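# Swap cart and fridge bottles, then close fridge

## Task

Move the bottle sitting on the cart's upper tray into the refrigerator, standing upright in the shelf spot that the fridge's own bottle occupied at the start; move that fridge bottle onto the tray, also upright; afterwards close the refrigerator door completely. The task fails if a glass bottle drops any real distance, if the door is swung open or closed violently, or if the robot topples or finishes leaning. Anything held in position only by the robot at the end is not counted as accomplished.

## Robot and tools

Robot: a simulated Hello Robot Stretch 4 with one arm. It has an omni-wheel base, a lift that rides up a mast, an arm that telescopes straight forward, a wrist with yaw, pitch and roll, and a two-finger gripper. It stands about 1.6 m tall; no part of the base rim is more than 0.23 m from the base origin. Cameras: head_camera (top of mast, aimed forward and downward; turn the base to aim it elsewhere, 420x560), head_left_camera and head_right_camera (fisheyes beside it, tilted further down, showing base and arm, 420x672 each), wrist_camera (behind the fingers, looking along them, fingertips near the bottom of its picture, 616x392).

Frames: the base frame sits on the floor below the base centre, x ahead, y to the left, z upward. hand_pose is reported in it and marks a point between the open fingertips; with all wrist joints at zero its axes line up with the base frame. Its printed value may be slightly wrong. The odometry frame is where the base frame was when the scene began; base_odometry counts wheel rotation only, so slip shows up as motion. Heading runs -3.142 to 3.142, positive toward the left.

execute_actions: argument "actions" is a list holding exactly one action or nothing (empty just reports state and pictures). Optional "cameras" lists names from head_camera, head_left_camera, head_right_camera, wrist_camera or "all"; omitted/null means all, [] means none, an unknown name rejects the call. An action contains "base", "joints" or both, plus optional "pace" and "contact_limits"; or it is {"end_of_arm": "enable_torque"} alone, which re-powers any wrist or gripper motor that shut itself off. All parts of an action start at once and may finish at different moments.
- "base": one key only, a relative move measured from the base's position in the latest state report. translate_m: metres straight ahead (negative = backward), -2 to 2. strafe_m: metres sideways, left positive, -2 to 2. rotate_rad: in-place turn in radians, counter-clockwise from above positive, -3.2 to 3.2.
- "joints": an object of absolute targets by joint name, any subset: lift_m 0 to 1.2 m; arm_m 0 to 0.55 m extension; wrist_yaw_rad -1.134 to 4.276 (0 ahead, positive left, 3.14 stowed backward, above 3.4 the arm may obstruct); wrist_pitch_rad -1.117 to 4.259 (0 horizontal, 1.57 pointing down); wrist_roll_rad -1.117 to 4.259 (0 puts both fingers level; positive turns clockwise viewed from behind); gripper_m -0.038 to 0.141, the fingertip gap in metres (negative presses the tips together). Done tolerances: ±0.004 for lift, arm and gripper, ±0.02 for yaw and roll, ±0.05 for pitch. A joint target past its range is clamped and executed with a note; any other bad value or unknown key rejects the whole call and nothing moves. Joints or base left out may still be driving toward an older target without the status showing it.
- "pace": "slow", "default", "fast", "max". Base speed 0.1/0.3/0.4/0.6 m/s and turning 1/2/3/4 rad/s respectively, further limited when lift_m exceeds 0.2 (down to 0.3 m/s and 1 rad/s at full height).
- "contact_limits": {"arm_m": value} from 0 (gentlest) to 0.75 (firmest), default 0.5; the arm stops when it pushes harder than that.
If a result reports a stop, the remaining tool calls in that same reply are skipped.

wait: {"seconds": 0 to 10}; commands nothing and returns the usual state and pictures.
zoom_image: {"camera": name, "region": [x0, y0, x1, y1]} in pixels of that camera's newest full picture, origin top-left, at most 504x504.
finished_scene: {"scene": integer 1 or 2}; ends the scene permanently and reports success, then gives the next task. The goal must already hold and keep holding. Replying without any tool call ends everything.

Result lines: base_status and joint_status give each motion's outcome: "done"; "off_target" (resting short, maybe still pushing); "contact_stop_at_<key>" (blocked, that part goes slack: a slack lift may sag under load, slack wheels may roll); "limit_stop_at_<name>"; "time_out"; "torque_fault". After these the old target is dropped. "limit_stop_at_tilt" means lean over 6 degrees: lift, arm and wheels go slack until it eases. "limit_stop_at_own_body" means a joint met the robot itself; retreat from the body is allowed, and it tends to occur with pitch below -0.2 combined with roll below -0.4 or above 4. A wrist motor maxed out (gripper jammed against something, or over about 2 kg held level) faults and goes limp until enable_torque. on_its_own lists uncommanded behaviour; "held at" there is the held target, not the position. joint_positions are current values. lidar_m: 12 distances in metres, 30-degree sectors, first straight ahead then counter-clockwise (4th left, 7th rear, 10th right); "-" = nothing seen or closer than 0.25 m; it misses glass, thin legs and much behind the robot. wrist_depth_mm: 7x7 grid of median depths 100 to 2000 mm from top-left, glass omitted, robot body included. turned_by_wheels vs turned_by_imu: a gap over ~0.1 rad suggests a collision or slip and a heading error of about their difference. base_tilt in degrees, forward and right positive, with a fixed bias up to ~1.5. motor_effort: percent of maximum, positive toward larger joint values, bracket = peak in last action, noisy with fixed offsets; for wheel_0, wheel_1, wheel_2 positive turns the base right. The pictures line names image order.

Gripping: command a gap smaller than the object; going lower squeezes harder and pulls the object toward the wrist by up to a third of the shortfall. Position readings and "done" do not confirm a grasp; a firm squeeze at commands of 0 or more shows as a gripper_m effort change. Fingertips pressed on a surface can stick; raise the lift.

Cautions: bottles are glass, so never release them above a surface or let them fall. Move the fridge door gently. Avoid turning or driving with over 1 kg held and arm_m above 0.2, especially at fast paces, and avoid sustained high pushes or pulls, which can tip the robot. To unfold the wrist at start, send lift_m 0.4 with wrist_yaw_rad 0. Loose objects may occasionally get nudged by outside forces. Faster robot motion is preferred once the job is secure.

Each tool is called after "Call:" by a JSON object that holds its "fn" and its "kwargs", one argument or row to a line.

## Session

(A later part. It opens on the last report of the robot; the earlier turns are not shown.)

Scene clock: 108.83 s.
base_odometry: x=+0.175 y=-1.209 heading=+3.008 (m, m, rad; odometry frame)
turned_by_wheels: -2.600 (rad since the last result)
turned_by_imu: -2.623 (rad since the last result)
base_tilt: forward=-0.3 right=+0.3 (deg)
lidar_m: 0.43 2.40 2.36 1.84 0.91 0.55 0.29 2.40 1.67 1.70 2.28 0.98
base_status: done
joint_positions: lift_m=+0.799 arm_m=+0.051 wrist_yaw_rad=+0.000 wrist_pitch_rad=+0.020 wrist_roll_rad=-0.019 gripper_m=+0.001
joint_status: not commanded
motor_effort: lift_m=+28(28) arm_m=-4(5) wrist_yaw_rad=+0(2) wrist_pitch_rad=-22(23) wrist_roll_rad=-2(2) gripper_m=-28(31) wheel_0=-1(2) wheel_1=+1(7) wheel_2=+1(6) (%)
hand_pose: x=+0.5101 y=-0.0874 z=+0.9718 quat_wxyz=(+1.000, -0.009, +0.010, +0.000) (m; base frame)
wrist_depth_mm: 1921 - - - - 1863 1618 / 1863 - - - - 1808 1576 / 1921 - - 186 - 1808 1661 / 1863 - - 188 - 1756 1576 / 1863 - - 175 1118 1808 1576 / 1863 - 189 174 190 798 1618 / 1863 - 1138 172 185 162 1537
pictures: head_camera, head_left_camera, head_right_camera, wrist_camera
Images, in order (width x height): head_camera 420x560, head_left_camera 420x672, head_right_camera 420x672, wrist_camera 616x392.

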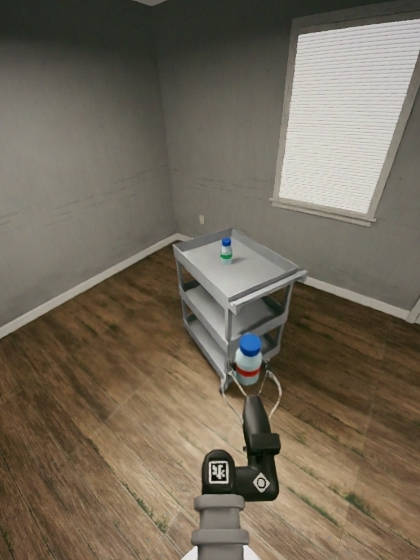

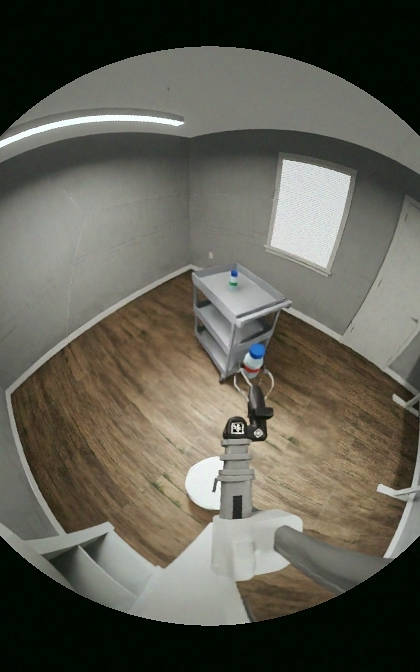

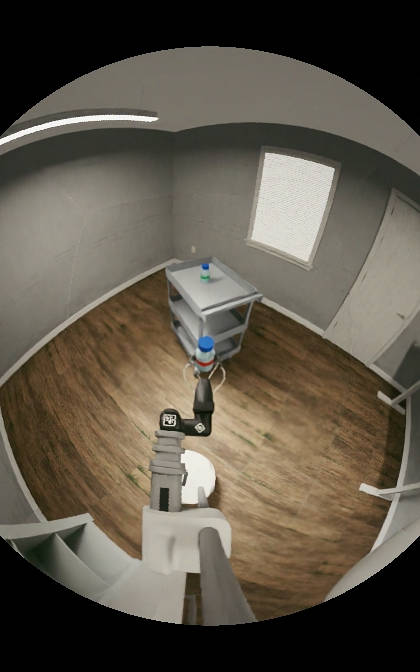

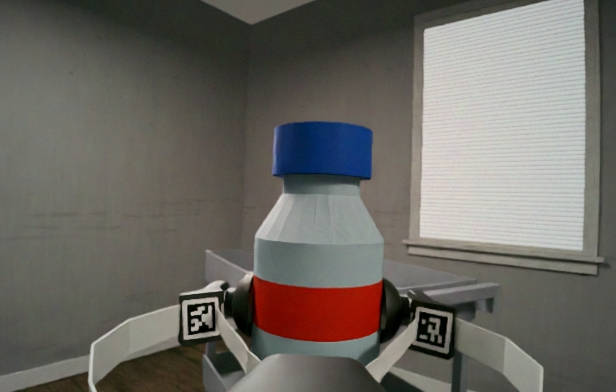

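Call:
{"fn": "execute_actions", "kwargs": {
  "actions": [
    {"base":{"rotate_rad":-1.02},"pace":"slow","joints":{"arm_m":0.0}}
  ],
  "cameras": []
}}

Call:
{"fn": "execute_actions", "kwargs": {
  "actions": [
    {"base":{"strafe_m":0.98}}
  ]
}}

Scene clock: 121.13 s.
base_odometry: x=+0.175 y=-1.209 heading=+1.989 (m, m, rad; odometry frame)
turned_by_wheels: -1.020 (rad since the last result)
turned_by_imu: -1.028 (rad since the last result)
base_tilt: forward=-0.3 right=+0.3 (deg)
lidar_m: 0.39 0.97 0.83 2.40 2.36 1.82 0.92 0.53 0.31 2.35 1.64 1.70
base_status: done
joint_positions: lift_m=+0.799 arm_m=+0.003 wrist_yaw_rad=+0.000 wrist_pitch_rad=+0.020 wrist_roll_rad=-0.019 gripper_m=+0.001
joint_status: all done
joint sent to its limit — the command would take arm_m past its lower limit, so that joint was sent only as far as its limit.
motor_effort: lift_m=+28(28) arm_m=-4(5) wrist_yaw_rad=+2(1) wrist_pitch_rad=-23(23) wrist_roll_rad=-2(0) gripper_m=-29(30) wheel_0=+1(1) wheel_1=+1(5) wheel_2=+1(9) (%)
hand_pose: x=+0.4625 y=-0.0875 z=+0.9718 quat_wxyz=(+1.000, -0.009, +0.010, +0.000) (m; base frame)
wrist_depth_mm: 1708 1863 - - - - - / 1708 1863 - - - - - / 1756 1863 - 185 - - - / 1756 1808 - 187 - - - / 1708 1808 - 175 - - - / 1708 1808 187 174 190 - - / 1808 1808 - 172 184 161 -
pictures: none
No camera images: the call's "cameras" was empty. Leave "cameras" out to get every camera's image.

Scene clock: 125.73 s.
base_odometry: x=-0.721 y=-1.607 heading=+1.989 (m, m, rad; odometry frame)
turned_by_wheels: +0.000 (rad since the last result)
turned_by_imu: +0.000 (rad since the last result)
base_tilt: forward=-0.3 right=+0.3 (deg)
lidar_m: 0.40 0.53 1.83 1.46 1.44 1.59 1.83 1.47 1.39 1.24 2.49 0.52
base_status: done
joint_positions: lift_m=+0.799 arm_m=+0.003 wrist_yaw_rad=+0.000 wrist_pitch_rad=+0.020 wrist_roll_rad=-0.019 gripper_m=+0.001
joint_status: not commanded
motor_effort: lift_m=+27(28) arm_m=-4(4) wrist_yaw_rad=-1(2) wrist_pitch_rad=-22(23) wrist_roll_rad=-2(3) gripper_m=-27(27) wheel_0=+2(8) wheel_1=-2(12) wheel_2=+1(2) (%)
hand_pose: x=+0.4625 y=-0.0874 z=+0.9719 quat_wxyz=(+1.000, -0.009, +0.010, +0.000) (m; base frame)
wrist_depth_mm: 1499 1499 1618 1808 - - - / 1430 1576 1661 1808 - - - / 1430 1576 1661 186 - - - / 1464 1576 1618 188 - - - / 1430 1537 1661 175 - - - / 627 691 188 174 190 - - / 504 469 484 172 180 161 -
pictures: head_camera, head_left_camera, head_right_camera, wrist_camera
Images, in order (width x height): head_camera 420x560, head_left_camera 420x672, head_right_camera 420x672, wrist_camera 616x392.

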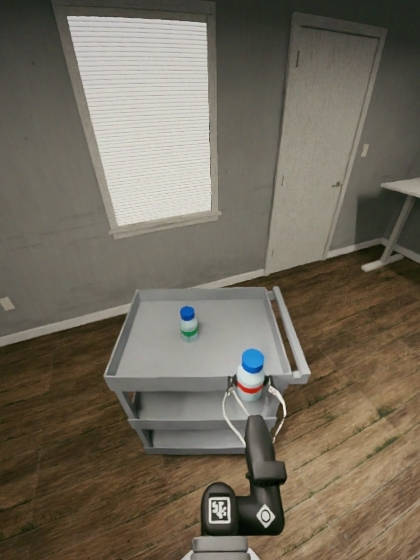

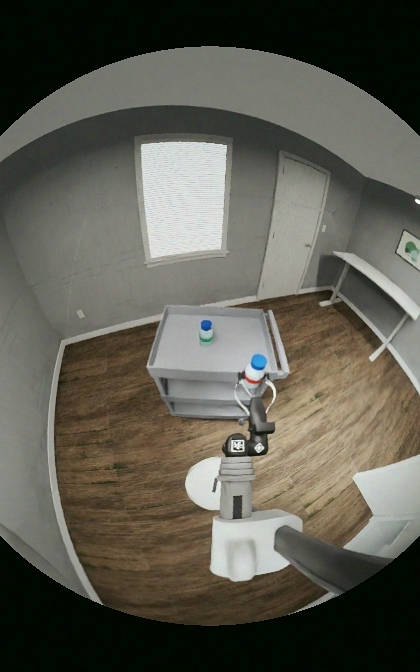

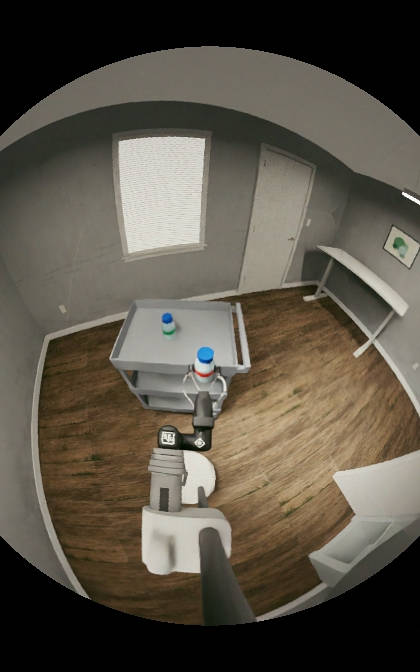

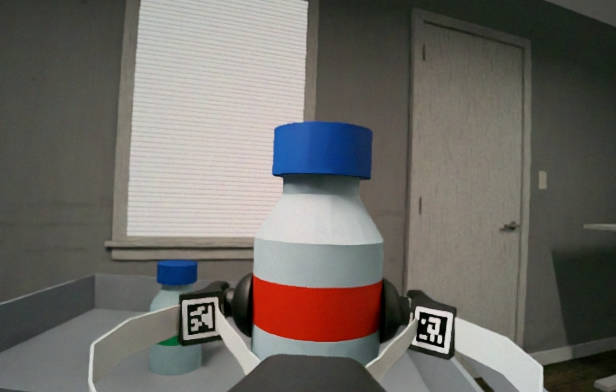

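Call:
{"fn": "execute_actions", "kwargs": {
  "actions": [
    {"joints":{"arm_m":0.27}}
  ],
  "cameras": []
}}

Call:
{"fn": "execute_actions", "kwargs": {
  "actions": [
    {"joints":{"wrist_pitch_rad":0.25},"pace":"slow"}
  ]
}}

Scene clock: 134.27 s.
base_odometry: x=-0.721 y=-1.607 heading=+1.989 (m, m, rad; odometry frame)
turned_by_wheels: +0.000 (rad since the last result)
turned_by_imu: +0.001 (rad since the last result)
base_tilt: forward=-0.2 right=+0.3 (deg)
lidar_m: 0.48 0.51 1.86 1.46 1.43 1.59 1.85 1.47 1.40 1.26 2.50 0.51
base_status: not commanded
joint_positions: lift_m=+0.799 arm_m=+0.269 wrist_yaw_rad=+0.000 wrist_pitch_rad=+0.020 wrist_roll_rad=-0.019 gripper_m=+0.001
joint_status: all done
motor_effort: lift_m=+27(27) arm_m=+4(5) wrist_yaw_rad=+0(2) wrist_pitch_rad=-23(25) wrist_roll_rad=-3(2) gripper_m=-27(31) wheel_0=+2(2) wheel_1=-2(2) wheel_2=+1(1) (%)
hand_pose: x=+0.7286 y=-0.0873 z=+0.9719 quat_wxyz=(+1.000, -0.009, +0.010, +0.000) (m; base frame)
wrist_depth_mm: 1255 1308 1430 1464 1661 1863 - / 1229 1308 1397 1537 1756 1863 - / 1205 1308 1464 186 1756 1863 - / 1229 1308 1430 187 1708 1863 - / 1229 1308 1397 175 1708 1808 - / 1182 1281 189 174 190 1808 - / 237 462 469 172 185 162 -
pictures: none
No camera images: the call's "cameras" was empty. Leave "cameras" out to get every camera's image.

Scene clock: 135.03 s.
base_odometry: x=-0.721 y=-1.607 heading=+1.989 (m, m, rad; odometry frame)
turned_by_wheels: +0.000 (rad since the last result)
turned_by_imu: +0.000 (rad since the last result)
base_tilt: forward=-0.3 right=+0.3 (deg)
lidar_m: 0.47 0.51 1.80 1.46 1.44 1.61 1.84 1.48 1.40 1.25 2.47 0.53
base_status: not commanded
joint_positions: lift_m=+0.799 arm_m=+0.269 wrist_yaw_rad=+0.000 wrist_pitch_rad=+0.258 wrist_roll_rad=-0.019 gripper_m=+0.001
joint_status: all done
motor_effort: lift_m=+27(27) arm_m=+4(4) wrist_yaw_rad=+0(1) wrist_pitch_rad=-21(24) wrist_roll_rad=-3(4) gripper_m=-30(31) wheel_0=+2(2) wheel_1=-2(2) wheel_2=+1(1) (%)
hand_pose: x=+0.7192 y=-0.0874 z=+0.9042 quat_wxyz=(+0.992, -0.009, +0.128, +0.001) (m; base frame)
wrist_depth_mm: 1138 1229 1308 1430 1537 1661 1756 / 1182 1255 1397 1430 1576 1756 1921 / 1229 1281 1397 187 1661 1756 - / 1229 1366 1430 188 1708 1863 - / 240 492 488 175 480 439 - / 238 382 188 174 190 324 314 / 245 290 306 172 181 161 244
pictures: head_camera, head_left_camera, head_right_camera, wrist_camera
Images, in order (width x height): head_camera 420x560, head_left_camera 420x672, head_right_camera 420x672, wrist_camera 616x392.

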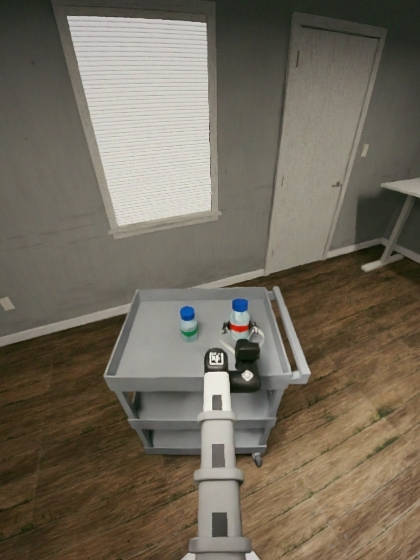

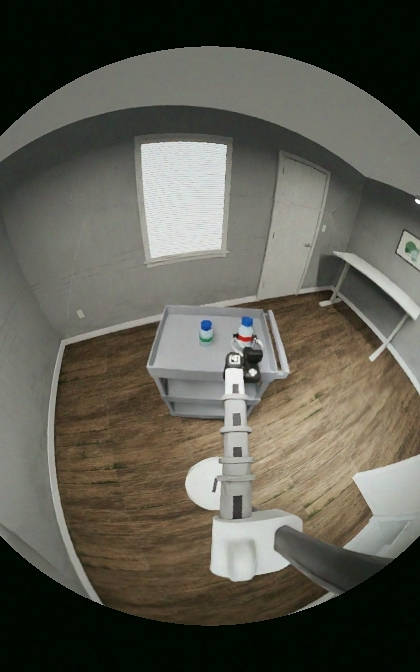

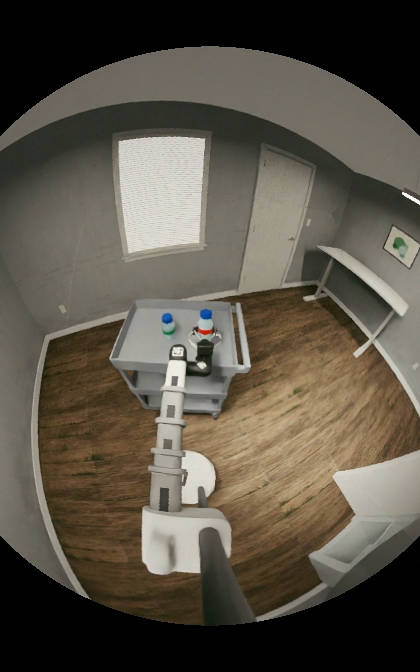

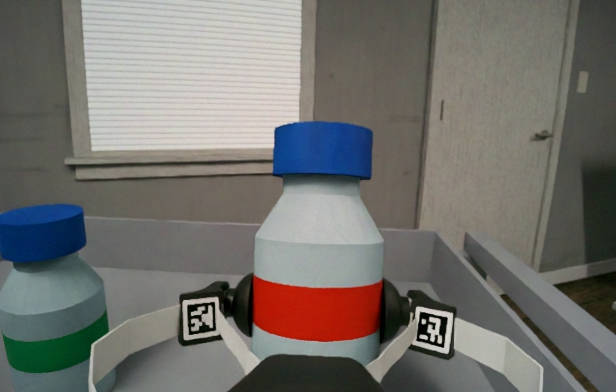

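Call:
{"fn": "execute_actions", "kwargs": {
  "actions": [
    {"joints":{"lift_m":0.768},"pace":"slow"}
  ],
  "cameras": ["wrist_camera"]
}}

Scene clock: 142.07 s.
base_odometry: x=-0.721 y=-1.607 heading=+1.989 (m, m, rad; odometry frame)
turned_by_wheels: +0.000 (rad since the last result)
turned_by_imu: +0.001 (rad since the last result)
base_tilt: forward=-0.2 right=+0.4 (deg)
lidar_m: 0.48 0.51 1.83 1.47 1.44 1.59 1.84 1.49 1.38 1.25 2.50 0.52
base_status: not commanded
joint_positions: lift_m=+0.768 arm_m=+0.269 wrist_yaw_rad=+0.000 wrist_pitch_rad=+0.258 wrist_roll_rad=-0.019 gripper_m=+0.001
joint_status: all done
motor_effort: lift_m=+17(26) arm_m=+4(4) wrist_yaw_rad=-2(1) wrist_pitch_rad=-23(23) wrist_roll_rad=-2(2) gripper_m=-25(27) wheel_0=+2(2) wheel_1=-2(2) wheel_2=+1(1) (%)
hand_pose: x=+0.7191 y=-0.0874 z=+0.8730 quat_wxyz=(+0.992, -0.009, +0.128, +0.001) (m; base frame)
wrist_depth_mm: 1138 1255 1336 1366 1537 1708 1756 / 1182 1255 1366 1464 1618 1661 1921 / 1205 1281 1397 186 1708 1808 - / 234 1281 1430 188 473 1808 - / 234 480 480 175 469 387 - / 236 327 189 174 190 298 254 / 244 259 263 172 183 161 220
pictures: wrist_camera
Images, in order (width x height): wrist_camera 616x392.

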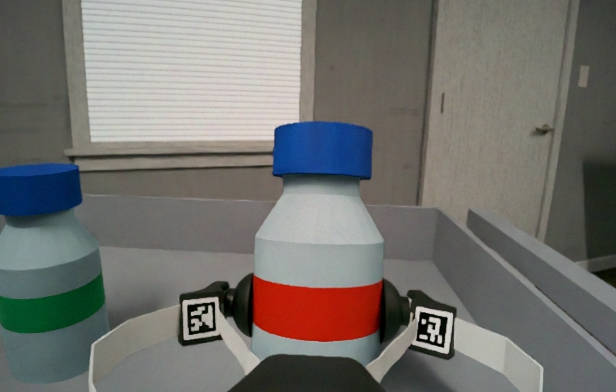

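Call:
{"fn": "execute_actions", "kwargs": {
  "actions": [
    {"joints":{"lift_m":0.754},"pace":"slow"}
  ],
  "cameras": ["wrist_camera","head_right_camera"]
}}

Scene clock: 144.97 s.
base_odometry: x=-0.721 y=-1.607 heading=+1.989 (m, m, rad; odometry frame)
turned_by_wheels: +0.000 (rad since the last result)
turned_by_imu: +0.001 (rad since the last result)
base_tilt: forward=-0.3 right=+0.3 (deg)
lidar_m: 0.48 0.51 1.81 1.44 1.44 1.58 1.85 1.48 1.39 1.26 2.48 0.53
base_status: not commanded
joint_positions: lift_m=+0.755 arm_m=+0.269 wrist_yaw_rad=-0.001 wrist_pitch_rad=+0.250 wrist_roll_rad=-0.019 gripper_m=+0.001
joint_status: all done
motor_effort: lift_m=+7(18) arm_m=+4(4) wrist_yaw_rad=+2(2) wrist_pitch_rad=-3(23) wrist_roll_rad=-3(3) gripper_m=-30(27) wheel_0=+2(3) wheel_1=-2(2) wheel_2=+1(1) (%)
hand_pose: x=+0.7196 y=-0.0876 z=+0.8618 quat_wxyz=(+0.992, -0.009, +0.125, +0.001) (m; base frame)
wrist_depth_mm: 1160 1281 1336 1397 1464 1661 1808 / 1229 1308 1366 1499 1576 1708 1863 / 1229 1308 1366 185 1618 1756 - / 233 1308 1397 188 1618 1863 - / 235 477 477 175 466 384 - / 235 325 189 174 190 296 244 / 243 253 258 173 183 162 221
pictures: head_right_camera, wrist_camera
Images, in order (width x height): head_right_camera 420x672, wrist_camera 616x392.

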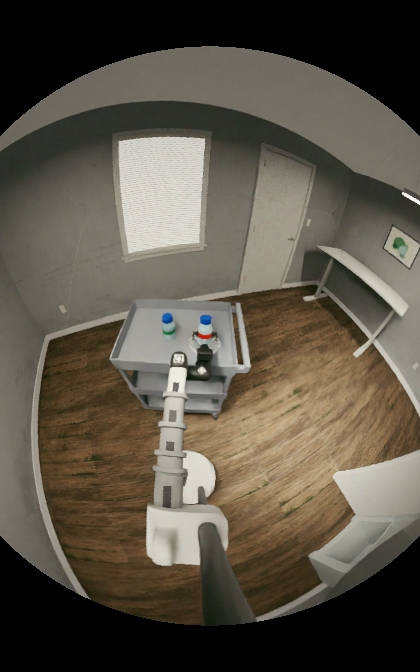

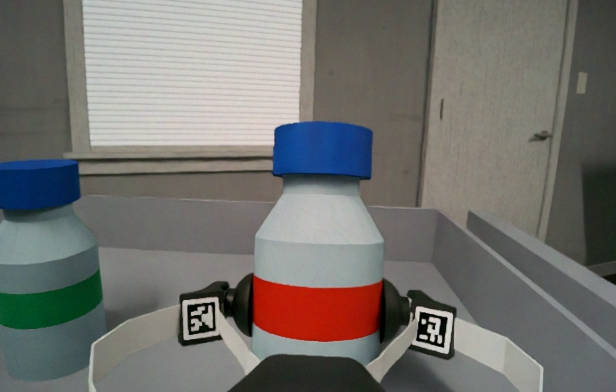

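Call:
{"fn": "execute_actions", "kwargs": {
  "actions": [
    {"joints":{"lift_m":0.768,"wrist_pitch_rad":0.29,"gripper_m":0.03},"pace":"slow"}
  ],
  "cameras": ["wrist_camera"]
}}

Scene clock: 150.20 s.
base_odometry: x=-0.721 y=-1.607 heading=+1.989 (m, m, rad; odometry frame)
turned_by_wheels: +0.000 (rad since the last result)
turned_by_imu: +0.001 (rad since the last result)
base_tilt: forward=-0.2 right=+0.2 (deg)
lidar_m: 0.47 0.52 1.83 1.46 1.44 1.59 1.85 1.47 1.39 1.27 2.49 0.52
base_status: not commanded
joint_positions: lift_m=+0.767 arm_m=+0.269 wrist_yaw_rad=+0.000 wrist_pitch_rad=+0.298 wrist_roll_rad=-0.019 gripper_m=+0.030
joint_status: all done
motor_effort: lift_m=+28(28) arm_m=+3(4) wrist_yaw_rad=-1(5) wrist_pitch_rad=-23(24) wrist_roll_rad=-2(4) gripper_m=-20(32) wheel_0=+2(2) wheel_1=-2(2) wheel_2=+1(1) (%)
hand_pose: x=+0.7162 y=-0.0873 z=+0.8610 quat_wxyz=(+0.989, -0.009, +0.148, +0.002) (m; base frame)
wrist_depth_mm: 1160 1229 1308 1430 1499 1661 1863 / 1205 1229 1366 1499 1537 1756 1921 / 1205 1336 1366 196 1618 1808 - / 233 484 480 198 473 1808 - / 230 427 442 185 421 355 306 / 238 303 189 184 194 300 235 / 244 244 256 181 240 163 228
pictures: wrist_camera
Images, in order (width x height): wrist_camera 616x392.

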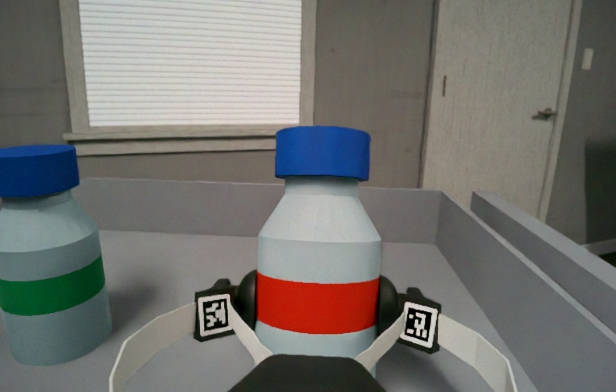

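Call:
{"fn": "execute_actions", "kwargs": {
  "actions": [
    {"joints":{"wrist_pitch_rad":0.32},"pace":"slow"}
  ],
  "cameras": ["wrist_camera"]
}}

Scene clock: 152.57 s.
base_odometry: x=-0.721 y=-1.607 heading=+1.989 (m, m, rad; odometry frame)
turned_by_wheels: +0.000 (rad since the last result)
turned_by_imu: +0.001 (rad since the last result)
base_tilt: forward=-0.3 right=+0.4 (deg)
lidar_m: 0.48 0.51 1.85 1.46 1.44 1.58 1.84 1.48 1.40 1.28 2.50 0.49
base_status: not commanded
joint_positions: lift_m=+0.767 arm_m=+0.269 wrist_yaw_rad=+0.000 wrist_pitch_rad=+0.326 wrist_roll_rad=-0.019 gripper_m=+0.030
joint_status: all done
motor_effort: lift_m=+28(29) arm_m=+2(2) wrist_yaw_rad=-2(1) wrist_pitch_rad=-17(23) wrist_roll_rad=+0(2) gripper_m=-23(20) wheel_0=+2(2) wheel_1=-2(1) wheel_2=+1(1) (%)
hand_pose: x=+0.7137 y=-0.0873 z=+0.8533 quat_wxyz=(+0.987, -0.009, +0.162, +0.002) (m; base frame)
wrist_depth_mm: 1138 1205 1336 1397 1537 1661 1808 / 1205 1281 1366 1464 1618 1661 1921 / 723 1308 1430 196 1661 1863 - / 233 480 477 198 469 439 - / 232 402 410 185 394 343 300 / 242 290 189 185 195 300 232 / 240 236 246 181 233 163 229
pictures: wrist_camera
Images, in order (width x height): wrist_camera 616x392.

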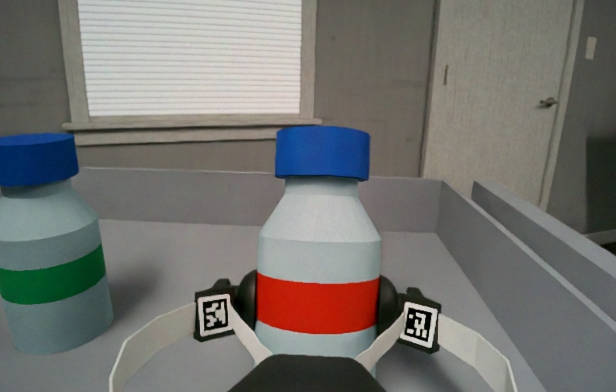

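Call:
{"fn": "execute_actions", "kwargs": {
  "actions": [
    {"joints":{"gripper_m":0.055,"arm_m":0.255},"pace":"slow"}
  ],
  "cameras": ["wrist_camera"]
}}

Scene clock: 160.53 s.
base_odometry: x=-0.721 y=-1.607 heading=+1.989 (m, m, rad; odometry frame)
turned_by_wheels: +0.000 (rad since the last result)
turned_by_imu: +0.001 (rad since the last result)
base_tilt: forward=-0.2 right=+0.3 (deg)
lidar_m: 0.49 0.52 1.83 1.46 1.44 1.60 1.86 1.47 1.39 1.26 2.50 0.51
base_status: not commanded
joint_positions: lift_m=+0.768 arm_m=+0.256 wrist_yaw_rad=+0.001 wrist_pitch_rad=+0.322 wrist_roll_rad=-0.019 gripper_m=+0.055
joint_status: all done
motor_effort: lift_m=+25(28) arm_m=-5(7) wrist_yaw_rad=-5(7) wrist_pitch_rad=-3(19) wrist_roll_rad=-5(3) gripper_m=-6(18) wheel_0=+2(2) wheel_1=-1(1) wheel_2=+1(2) (%)
hand_pose: x=+0.7006 y=-0.0870 z=+0.8546 quat_wxyz=(+0.987, -0.009, +0.160, +0.002) (m; base frame)
wrist_depth_mm: 1182 1205 1308 1397 1576 1661 1808 / 1205 1281 1336 1464 1576 1708 1921 / 263 1308 1430 1499 1708 1863 - / 239 492 484 217 473 449 - / 237 392 421 200 407 347 304 / 248 298 194 193 198 307 236 / 248 247 251 150 247 250 232
pictures: wrist_camera
Images, in order (width x height): wrist_camera 616x392.

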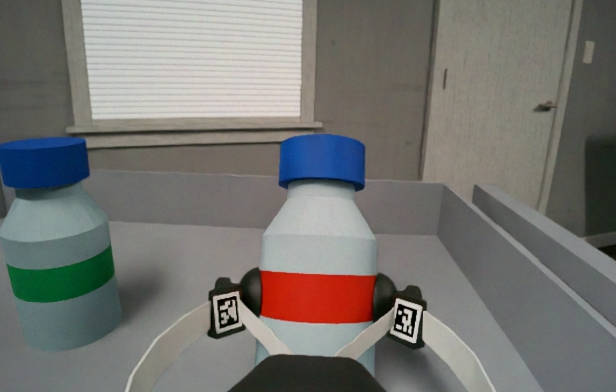

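Call:
{"fn": "execute_actions", "kwargs": {
  "actions": [
    {"joints":{"gripper_m":0.035,"lift_m":0.785},"pace":"slow"}
  ],
  "cameras": ["wrist_camera","head_camera"]
}}

Scene clock: 164.87 s.
base_odometry: x=-0.721 y=-1.607 heading=+1.989 (m, m, rad; odometry frame)
turned_by_wheels: +0.000 (rad since the last result)
turned_by_imu: +0.001 (rad since the last result)
base_tilt: forward=-0.2 right=+0.4 (deg)
lidar_m: 0.47 0.50 1.84 1.46 1.43 1.57 1.84 1.48 1.37 1.24 2.49 0.52
base_status: not commanded
joint_positions: lift_m=+0.784 arm_m=+0.256 wrist_yaw_rad=+0.000 wrist_pitch_rad=+0.328 wrist_roll_rad=-0.019 gripper_m=+0.035
joint_status: all done
motor_effort: lift_m=+28(30) arm_m=-4(5) wrist_yaw_rad=+0(4) wrist_pitch_rad=-22(23) wrist_roll_rad=-2(4) gripper_m=-16(14) wheel_0=+2(2) wheel_1=-1(1) wheel_2=+1(1) (%)
hand_pose: x=+0.6997 y=-0.0875 z=+0.8698 quat_wxyz=(+0.987, -0.009, +0.163, +0.001) (m; base frame)
wrist_depth_mm: 1182 1255 1336 1430 1499 1618 1756 / 1205 1281 1397 1430 1618 1708 1921 / 1229 1308 1430 1499 1708 1808 - / 241 500 496 484 480 1863 - / 242 413 445 452 455 362 324 / 250 301 190 184 202 310 248 / 258 254 267 174 220 260 229
pictures: head_camera, wrist_camera
Images, in order (width x height): head_camera 420x560, wrist_camera 616x392.

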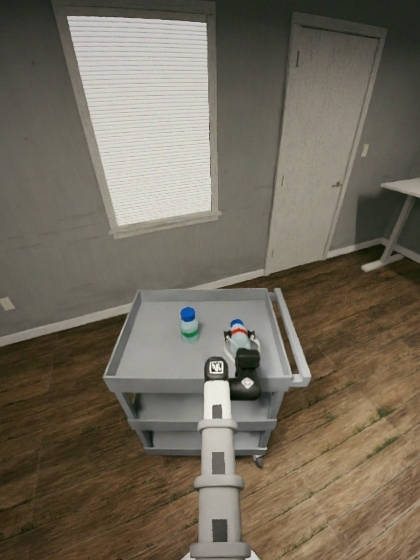

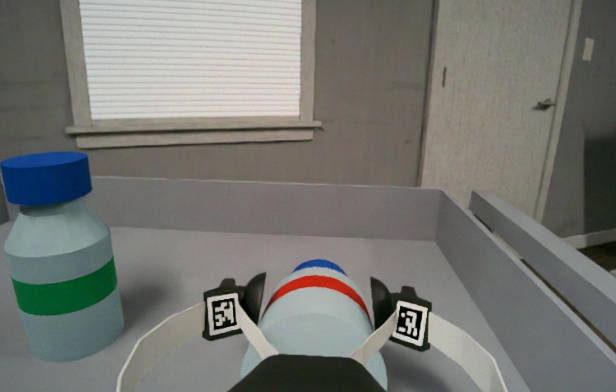

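Call:
{"fn": "execute_actions", "kwargs": {
  "actions": [
    {"joints":{"lift_m":0.775,"arm_m":0.27},"pace":"slow"}
  ],
  "cameras": []
}}

Call:
{"fn": "execute_actions", "kwargs": {
  "actions": [
    {"joints":{"gripper_m":0.055},"pace":"slow"}
  ],
  "cameras": []
}}

Call:
{"fn": "execute_actions", "kwargs": {
  "actions": [
    {"joints":{"wrist_pitch_rad":0.41},"pace":"slow"}
  ],
  "cameras": ["wrist_camera","head_camera"]
}}

Scene clock: 174.87 s.
base_odometry: x=-0.721 y=-1.607 heading=+1.989 (m, m, rad; odometry frame)
turned_by_wheels: +0.000 (rad since the last result)
turned_by_imu: +0.001 (rad since the last result)
base_tilt: forward=-0.2 right=+0.3 (deg)
lidar_m: 0.47 0.49 1.82 1.44 1.44 1.58 1.84 1.48 1.38 1.28 2.50 0.50
base_status: not commanded
joint_positions: lift_m=+0.775 arm_m=+0.269 wrist_yaw_rad=+0.000 wrist_pitch_rad=+0.327 wrist_roll_rad=-0.019 gripper_m=+0.035
joint_status: all done
motor_effort: lift_m=+16(27) arm_m=+4(3) wrist_yaw_rad=+1(1) wrist_pitch_rad=-19(24) wrist_roll_rad=-5(4) gripper_m=-15(15) wheel_0=+2(2) wheel_1=-2(2) wheel_2=+1(2) (%)
hand_pose: x=+0.7133 y=-0.0875 z=+0.8609 quat_wxyz=(+0.987, -0.009, +0.163, +0.001) (m; base frame)
wrist_depth_mm: 1160 1229 1366 1430 1537 1661 1756 / 1160 1255 1336 1499 1537 1756 1863 / 1205 1336 1430 1499 1661 1808 - / 231 480 477 469 462 452 - / 230 415 424 433 436 347 303 / 237 301 190 190 202 307 235 / 243 245 255 174 241 250 230
pictures: none
No camera images: the call's "cameras" was empty. Leave "cameras" out to get every camera's image.

Scene clock: 176.00 s.
base_odometry: x=-0.721 y=-1.607 heading=+1.989 (m, m, rad; odometry frame)
turned_by_wheels: +0.000 (rad since the last result)
turned_by_imu: +0.000 (rad since the last result)
base_tilt: forward=-0.2 right=+0.3 (deg)
lidar_m: 0.48 0.52 1.83 1.44 1.42 1.58 1.84 1.47 1.38 1.25 2.49 0.52
base_status: not commanded
joint_positions: lift_m=+0.775 arm_m=+0.269 wrist_yaw_rad=+0.000 wrist_pitch_rad=+0.327 wrist_roll_rad=-0.019 gripper_m=+0.055
joint_status: all done
motor_effort: lift_m=+16(16) arm_m=+4(4) wrist_yaw_rad=+3(1) wrist_pitch_rad=-22(21) wrist_roll_rad=-3(4) gripper_m=-9(18) wheel_0=+2(2) wheel_1=-2(2) wheel_2=+1(1) (%)
hand_pose: x=+0.7133 y=-0.0875 z=+0.8609 quat_wxyz=(+0.987, -0.009, +0.163, +0.001) (m; base frame)
wrist_depth_mm: 1160 1255 1308 1397 1499 1661 1808 / 1205 1281 1336 1464 1618 1708 1983 / 1229 1281 1397 1537 1708 1756 - / 232 488 484 469 462 452 - / 230 415 427 430 442 343 304 / 236 300 194 189 196 304 236 / 243 251 256 151 252 255 230
pictures: none
No camera images: the call's "cameras" was empty. Leave "cameras" out to get every camera's image.

Scene clock: 176.60 s.
base_odometry: x=-0.721 y=-1.607 heading=+1.989 (m, m, rad; odometry frame)
turned_by_wheels: +0.000 (rad since the last result)
turned_by_imu: +0.000 (rad since the last result)
base_tilt: forward=-0.3 right=+0.3 (deg)
lidar_m: 0.48 0.53 1.82 1.45 1.45 1.59 1.85 1.45 1.38 1.26 2.52 0.52
base_status: not commanded
joint_positions: lift_m=+0.775 arm_m=+0.269 wrist_yaw_rad=+0.001 wrist_pitch_rad=+0.397 wrist_roll_rad=-0.019 gripper_m=+0.055
joint_status: all done
on_its_own: wrist_pitch_rad is at rest, and its effort (+36) is outside its rest range (-23 to +23)
motor_effort: lift_m=+16(16) arm_m=+3(4) wrist_yaw_rad=-4(3) wrist_pitch_rad=+36(33) wrist_roll_rad=-3(2) gripper_m=-5(8) wheel_0=+2(3) wheel_1=-1(2) wheel_2=+1(1) (%)
hand_pose: x=+0.7064 y=-0.0871 z=+0.8420 quat_wxyz=(+0.980, -0.009, +0.197, +0.002) (m; base frame)
wrist_depth_mm: 1138 1229 1255 1366 1464 1618 1756 / 1205 1255 1366 1464 1537 1708 1921 / 236 1308 1366 1499 1661 1921 - / 231 480 473 469 469 404 - / 231 375 382 287 392 336 273 / 243 279 192 193 194 289 236 / 239 236 242 149 236 240 230
pictures: head_camera, wrist_camera
Images, in order (width x height): head_camera 420x560, wrist_camera 616x392.

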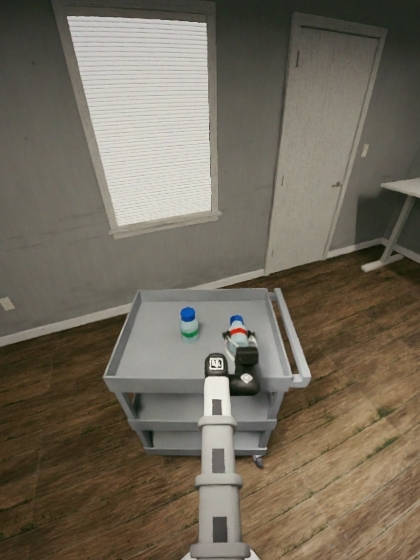

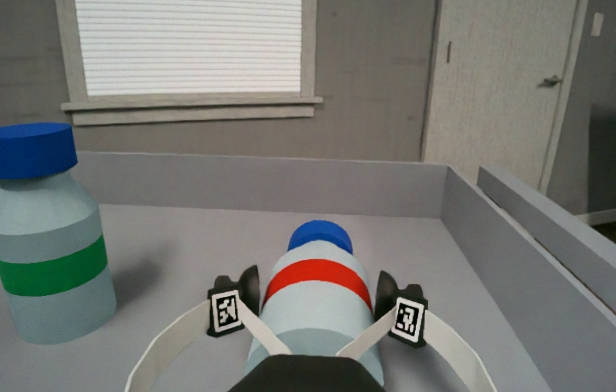

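Call:
{"fn": "execute_actions", "kwargs": {
  "actions": [
    {"joints":{"lift_m":0.80,"wrist_pitch_rad":0.42},"pace":"slow"}
  ],
  "cameras": []
}}

Call:
{"fn": "execute_actions", "kwargs": {
  "actions": [
    {"joints":{"wrist_pitch_rad":0.5},"pace":"slow"}
  ],
  "cameras": ["wrist_camera"]
}}

Scene clock: 185.70 s.
base_odometry: x=-0.721 y=-1.607 heading=+1.989 (m, m, rad; odometry frame)
turned_by_wheels: +0.000 (rad since the last result)
turned_by_imu: +0.001 (rad since the last result)
base_tilt: forward=-0.3 right=+0.3 (deg)
lidar_m: 0.48 0.51 1.85 1.47 1.43 1.60 1.84 1.49 1.38 1.27 2.49 0.51
base_status: not commanded
joint_positions: lift_m=+0.799 arm_m=+0.269 wrist_yaw_rad=+0.000 wrist_pitch_rad=+0.426 wrist_roll_rad=-0.019 gripper_m=+0.055
joint_status: all done
motor_effort: lift_m=+28(28) arm_m=+3(3) wrist_yaw_rad=-1(4) wrist_pitch_rad=-16(44) wrist_roll_rad=-2(2) gripper_m=-6(8) wheel_0=+2(2) wheel_1=-2(2) wheel_2=+1(1) (%)
hand_pose: x=+0.7031 y=-0.0873 z=+0.8583 quat_wxyz=(+0.977, -0.009, +0.211, +0.002) (m; base frame)
wrist_depth_mm: 1138 1229 1281 1397 1537 1576 1756 / 1160 1281 1336 1464 1618 1756 1863 / 355 1308 1397 1576 1708 1808 - / 232 480 484 473 462 407 - / 235 366 389 304 397 340 287 / 249 291 193 195 196 298 236 / 250 247 252 151 246 251 230
pictures: none
No camera images: the call's "cameras" was empty. Leave "cameras" out to get every camera's image.

Scene clock: 186.27 s.
base_odometry: x=-0.721 y=-1.607 heading=+1.989 (m, m, rad; odometry frame)
turned_by_wheels: +0.000 (rad since the last result)
turned_by_imu: +0.000 (rad since the last result)
base_tilt: forward=-0.3 right=+0.3 (deg)
lidar_m: 0.47 0.51 1.82 1.47 1.43 1.57 1.84 1.48 1.37 1.27 2.49 0.51
base_status: not commanded
joint_positions: lift_m=+0.800 arm_m=+0.269 wrist_yaw_rad=+0.001 wrist_pitch_rad=+0.490 wrist_roll_rad=-0.019 gripper_m=+0.055
joint_status: all done
on_its_own: wrist_pitch_rad is at rest, and its effort (+30) is outside its rest range (-23 to +23)
motor_effort: lift_m=+24(28) arm_m=+3(3) wrist_yaw_rad=-3(3) wrist_pitch_rad=+30(30) wrist_roll_rad=-3(1) gripper_m=-7(7) wheel_0=+2(2) wheel_1=-2(2) wheel_2=+1(2) (%)
hand_pose: x=+0.6951 y=-0.0871 z=+0.8423 quat_wxyz=(+0.970, -0.009, +0.242, +0.003) (m; base frame)
wrist_depth_mm: 1138 1255 1308 1366 1537 1576 1708 / 1182 1281 1397 1464 1618 1808 1983 / 229 480 473 466 466 1808 - / 232 459 462 462 469 375 - / 240 338 355 245 357 330 265 / 258 277 194 196 195 283 236 / 238 236 239 149 235 238 229
pictures: wrist_camera
Images, in order (width x height): wrist_camera 616x392.

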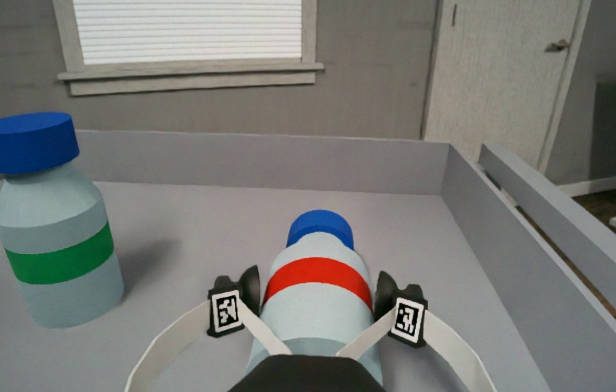

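Call:
{"fn": "execute_actions", "kwargs": {
  "actions": [
    {"joints":{"wrist_pitch_rad":0.46,"gripper_m":0.11},"pace":"slow"}
  ],
  "cameras": ["wrist_camera"]
}}

Call:
{"fn": "execute_actions", "kwargs": {
  "actions": [
    {"joints":{"lift_m":1.06}}
  ],
  "cameras": []
}}

Call:
{"fn": "execute_actions", "kwargs": {
  "actions": [
    {"joints":{"wrist_pitch_rad":1.95,"arm_m":0.48},"base":{"translate_m":0.18}}
  ]
}}

Scene clock: 192.97 s.
base_odometry: x=-0.721 y=-1.607 heading=+1.989 (m, m, rad; odometry frame)
turned_by_wheels: +0.000 (rad since the last result)
turned_by_imu: +0.002 (rad since the last result)
base_tilt: forward=-0.2 right=+0.3 (deg)
lidar_m: 0.47 0.51 1.82 1.46 1.42 1.59 1.82 1.47 1.39 1.27 2.48 0.49
base_status: not commanded
joint_positions: lift_m=+0.800 arm_m=+0.269 wrist_yaw_rad=+0.000 wrist_pitch_rad=+0.463 wrist_roll_rad=-0.019 gripper_m=+0.110
joint_status: all done
motor_effort: lift_m=+24(23) arm_m=+3(3) wrist_yaw_rad=+1(3) wrist_pitch_rad=-8(26) wrist_roll_rad=-3(4) gripper_m=-1(6) wheel_0=+2(2) wheel_1=-1(1) wheel_2=+2(1) (%)
hand_pose: x=+0.6985 y=-0.0875 z=+0.8492 quat_wxyz=(+0.973, -0.009, +0.229, +0.002) (m; base frame)
wrist_depth_mm: 1138 1229 1308 1366 1499 1618 1708 / 1182 1281 1366 1464 1576 1756 1863 / 229 484 477 1499 1618 1808 - / 234 477 477 473 466 377 - / 238 343 364 252 370 336 271 / 255 277 200 198 213 273 236 / 240 240 244 146 237 241 229
pictures: wrist_camera
Images, in order (width x height): wrist_camera 616x392.

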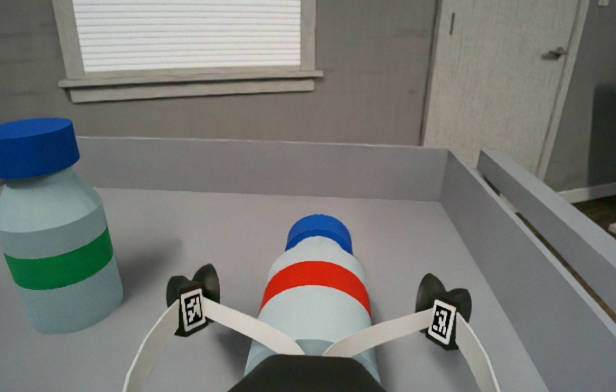

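Scene clock: 195.10 s.
base_odometry: x=-0.721 y=-1.607 heading=+1.989 (m, m, rad; odometry frame)
turned_by_wheels: +0.000 (rad since the last result)
turned_by_imu: +0.001 (rad since the last result)
base_tilt: forward=-0.3 right=+0.3 (deg)
lidar_m: 0.47 0.52 1.81 1.44 1.44 1.60 1.83 1.48 1.38 1.24 2.51 0.50
base_status: not commanded
joint_positions: lift_m=+1.060 arm_m=+0.269 wrist_yaw_rad=+0.000 wrist_pitch_rad=+0.463 wrist_roll_rad=-0.019 gripper_m=+0.110
joint_status: all done
motor_effort: lift_m=+26(28) arm_m=+3(3) wrist_yaw_rad=+1(1) wrist_pitch_rad=-7(8) wrist_roll_rad=-4(3) gripper_m=-2(3) wheel_0=+2(2) wheel_1=-2(2) wheel_2=+1(1) (%)
hand_pose: x=+0.6985 y=-0.0875 z=+1.1090 quat_wxyz=(+0.973, -0.009, +0.229, +0.002) (m; base frame)
wrist_depth_mm: 1138 1205 1281 1366 1537 1618 1708 / 1182 1308 1366 1464 1618 1708 1983 / 1281 1336 1464 1537 1708 1863 - / 1336 1464 1537 1708 1863 - - / 1397 1499 1618 1808 - - - / 597 591 200 1756 559 1756 1756 / 544 539 554 146 530 1499 1499
pictures: none
No camera images: the call's "cameras" was empty. Leave "cameras" out to get every camera's image.

Scene clock: 197.07 s.
base_odometry: x=-0.794 y=-1.443 heading=+1.989 (m, m, rad; odometry frame)
turned_by_wheels: +0.000 (rad since the last result)
turned_by_imu: +0.001 (rad since the last result)
base_tilt: forward=-0.2 right=+0.3 (deg)
lidar_m: 0.31 0.32 0.46 1.52 1.49 1.65 2.02 1.52 1.32 1.33 2.42 0.31
base_status: done
joint_positions: lift_m=+1.060 arm_m=+0.479 wrist_yaw_rad=+0.000 wrist_pitch_rad=+1.949 wrist_roll_rad=-0.019 gripper_m=+0.110
joint_status: all done
motor_effort: lift_m=+26(27) arm_m=+4(6) wrist_yaw_rad=-2(1) wrist_pitch_rad=+3(5) wrist_roll_rad=-1(2) gripper_m=-4(1) wheel_0=+1(2) wheel_1=+0(0) wheel_2=+2(9) (%)
hand_pose: x=+0.5437 y=-0.0874 z=+0.9696 quat_wxyz=(+0.562, -0.005, +0.827, +0.008) (m; base frame)
wrist_depth_mm: 342 340 336 330 329 322 976 / 357 353 347 345 343 334 668 / 377 368 368 357 357 349 306 / 285 307 392 325 377 368 309 / 255 415 407 334 397 389 327 / 449 439 200 424 415 342 1255 / 433 433 445 146 436 357 1366
pictures: head_camera, head_left_camera, head_right_camera, wrist_camera
Images, in order (width x height): head_camera 420x560, head_left_camera 420x672, head_right_camera 420x672, wrist_camera 616x392.

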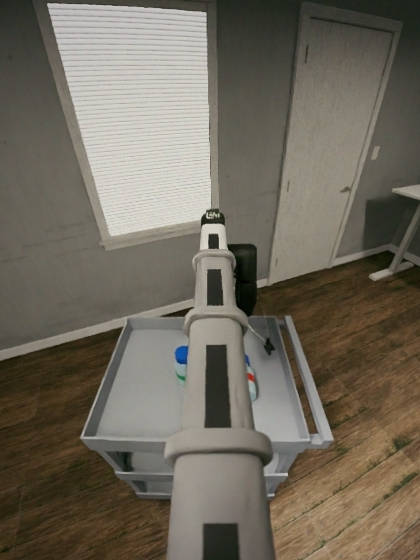

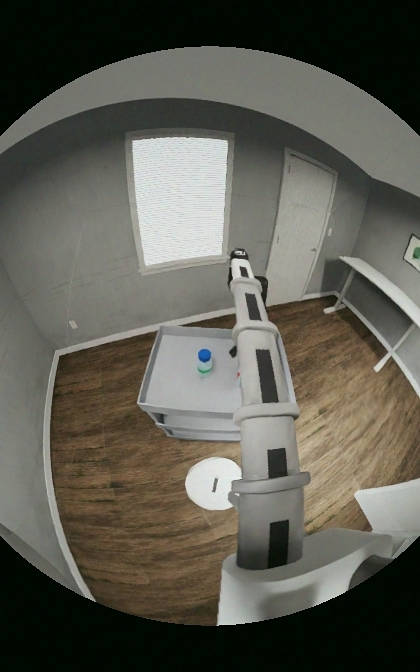

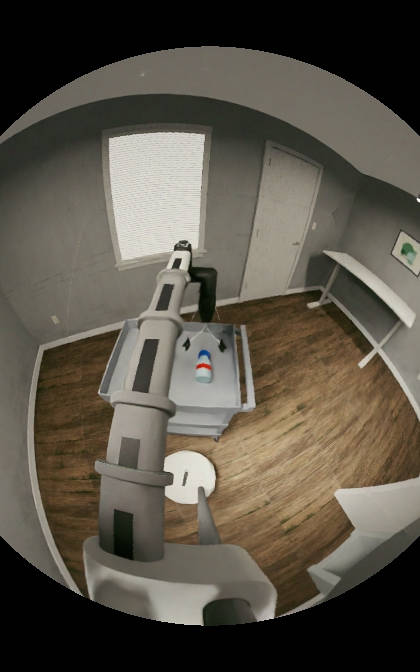

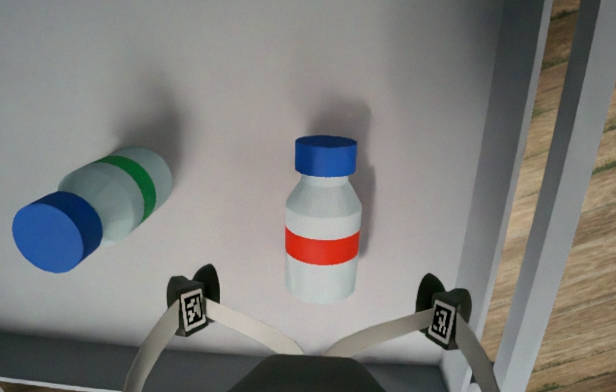

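Call:
{"fn": "execute_actions", "kwargs": {
  "actions": [
    {"joints":{"lift_m":0.97,"arm_m":0.452,"gripper_m":0.12}}
  ],
  "cameras": ["wrist_camera"]
}}

Scene clock: 202.27 s.
base_odometry: x=-0.794 y=-1.443 heading=+1.989 (m, m, rad; odometry frame)
turned_by_wheels: +0.000 (rad since the last result)
turned_by_imu: +0.001 (rad since the last result)
base_tilt: forward=-0.3 right=+0.4 (deg)
lidar_m: 0.30 0.32 0.44 1.52 1.49 1.65 2.04 1.53 1.32 1.34 2.43 0.34
base_status: not commanded
joint_positions: lift_m=+0.970 arm_m=+0.453 wrist_yaw_rad=+0.000 wrist_pitch_rad=+1.949 wrist_roll_rad=-0.019 gripper_m=+0.120
joint_status: all done
motor_effort: lift_m=+15(25) arm_m=-4(3) wrist_yaw_rad=+0(0) wrist_pitch_rad=+3(2) wrist_roll_rad=-2(3) gripper_m=-3(0) wheel_0=+1(1) wheel_1=+0(0) wheel_2=+2(3) (%)
hand_pose: x=+0.5171 y=-0.0874 z=+0.8806 quat_wxyz=(+0.561, -0.005, +0.827, +0.008) (m; base frame)
wrist_depth_mm: 259 255 252 250 248 245 240 / 268 266 264 263 259 255 249 / 279 279 278 228 271 268 248 / 215 291 293 229 283 282 245 / 226 314 309 231 298 294 249 / 340 329 213 244 312 271 252 / 357 351 347 147 336 282 272
pictures: wrist_camera
Images, in order (width x height): wrist_camera 616x392.

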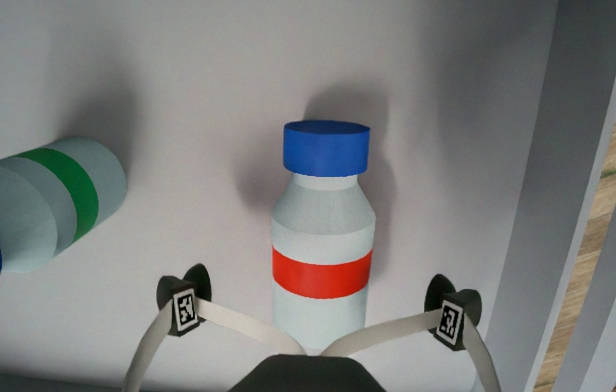

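Call:
{"fn": "execute_actions", "kwargs": {
  "actions": [
    {"joints":{"lift_m":0.93,"arm_m":0.462},"pace":"slow"}
  ],
  "cameras": ["wrist_camera"]
}}

Scene clock: 205.83 s.
base_odometry: x=-0.794 y=-1.443 heading=+1.989 (m, m, rad; odometry frame)
turned_by_wheels: +0.000 (rad since the last result)
turned_by_imu: +0.001 (rad since the last result)
base_tilt: forward=-0.2 right=+0.3 (deg)
lidar_m: 0.30 0.32 0.47 1.52 1.51 1.65 2.03 1.51 1.32 1.36 2.40 0.32
base_status: not commanded
joint_positions: lift_m=+0.930 arm_m=+0.461 wrist_yaw_rad=+0.000 wrist_pitch_rad=+1.949 wrist_roll_rad=-0.019 gripper_m=+0.120
joint_status: all done
motor_effort: lift_m=+14(15) arm_m=+5(4) wrist_yaw_rad=-1(1) wrist_pitch_rad=+3(3) wrist_roll_rad=-3(4) gripper_m=+2(1) wheel_0=+1(1) wheel_1=+0(0) wheel_2=+3(2) (%)
hand_pose: x=+0.5256 y=-0.0874 z=+0.8406 quat_wxyz=(+0.561, -0.005, +0.827, +0.008) (m; base frame)
wrist_depth_mm: 220 220 216 213 211 209 208 / 229 229 226 224 222 219 217 / 243 240 237 231 231 229 226 / 223 253 251 185 242 241 236 / 213 268 262 195 254 254 241 / 291 282 213 196 210 263 237 / 307 300 298 147 286 279 233
pictures: wrist_camera
Images, in order (width x height): wrist_camera 616x392.

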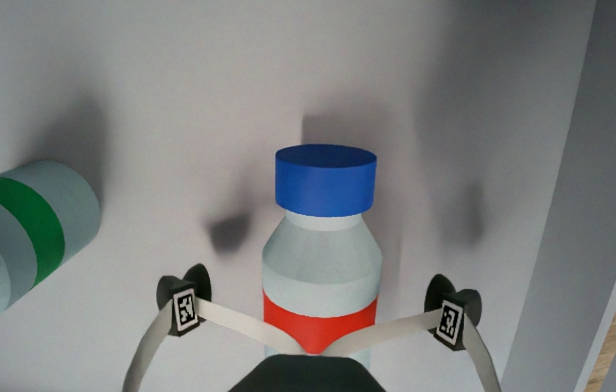

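Call:
{"fn": "execute_actions", "kwargs": {
  "actions": [
    {"joints":{"lift_m":0.924,"gripper_m":0.02}}
  ],
  "cameras": ["wrist_camera"]
}}

Call:
{"fn": "execute_actions", "kwargs": {
  "actions": [
    {"joints":{"lift_m":1.03}}
  ],
  "cameras": ["wrist_camera"]
}}

Scene clock: 211.07 s.
base_odometry: x=-0.794 y=-1.443 heading=+1.989 (m, m, rad; odometry frame)
turned_by_wheels: +0.000 (rad since the last result)
turned_by_imu: +0.001 (rad since the last result)
base_tilt: forward=-0.2 right=+0.3 (deg)
lidar_m: 0.28 0.32 0.47 1.54 1.50 1.66 2.04 1.52 1.30 1.37 2.42 0.32
base_status: not commanded
joint_positions: lift_m=+0.924 arm_m=+0.461 wrist_yaw_rad=+0.000 wrist_pitch_rad=+1.947 wrist_roll_rad=-0.019 gripper_m=+0.021
joint_status: all done
motor_effort: lift_m=+16(17) arm_m=+4(4) wrist_yaw_rad=+1(0) wrist_pitch_rad=+7(9) wrist_roll_rad=-2(4) gripper_m=-26(28) wheel_0=+1(0) wheel_1=+0(0) wheel_2=+2(2) (%)
hand_pose: x=+0.5261 y=-0.0874 z=+0.8343 quat_wxyz=(+0.562, -0.005, +0.827, +0.008) (m; base frame)
wrist_depth_mm: 214 213 210 207 205 203 202 / 225 222 219 216 214 212 209 / 236 235 232 223 224 223 220 / 223 247 245 163 235 235 231 / 213 260 255 175 246 247 240 / 282 273 187 175 186 259 237 / 297 289 289 181 277 161 235
pictures: wrist_camera
Images, in order (width x height): wrist_camera 616x392.

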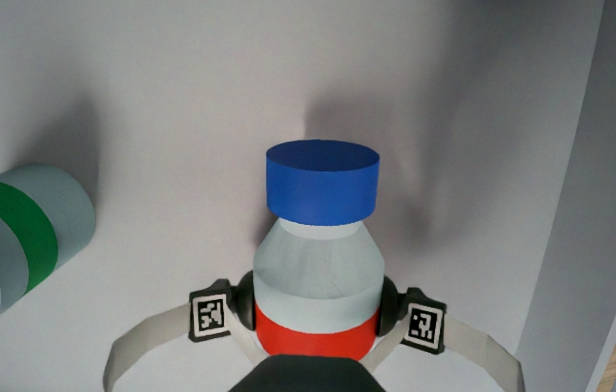

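Scene clock: 212.53 s.
base_odometry: x=-0.794 y=-1.443 heading=+1.989 (m, m, rad; odometry frame)
turned_by_wheels: +0.000 (rad since the last result)
turned_by_imu: +0.000 (rad since the last result)
base_tilt: forward=-0.2 right=+0.3 (deg)
lidar_m: 0.30 0.32 0.46 1.53 1.50 1.66 2.03 1.55 1.31 1.35 2.41 0.33
base_status: not commanded
joint_positions: lift_m=+1.029 arm_m=+0.461 wrist_yaw_rad=+0.000 wrist_pitch_rad=+1.947 wrist_roll_rad=-0.019 gripper_m=+0.021
joint_status: all done
motor_effort: lift_m=+28(30) arm_m=+4(4) wrist_yaw_rad=-1(1) wrist_pitch_rad=+8(7) wrist_roll_rad=-3(4) gripper_m=-26(25) wheel_0=+0(0) wheel_1=+0(0) wheel_2=+2(2) (%)
hand_pose: x=+0.5261 y=-0.0874 z=+0.9393 quat_wxyz=(+0.562, -0.005, +0.827, +0.008) (m; base frame)
wrist_depth_mm: 314 310 306 303 301 297 265 / 327 325 320 319 314 304 264 / 342 336 340 324 329 322 676 / 236 304 355 162 342 336 293 / 236 377 373 175 357 343 297 / 413 399 188 175 186 362 306 / 407 399 407 182 392 161 809
pictures: wrist_camera
Images, in order (width x height): wrist_camera 616x392.

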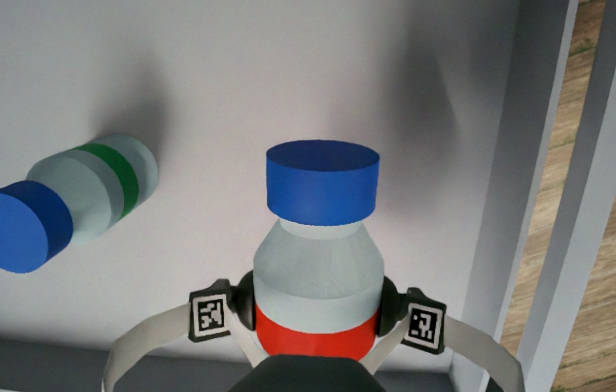

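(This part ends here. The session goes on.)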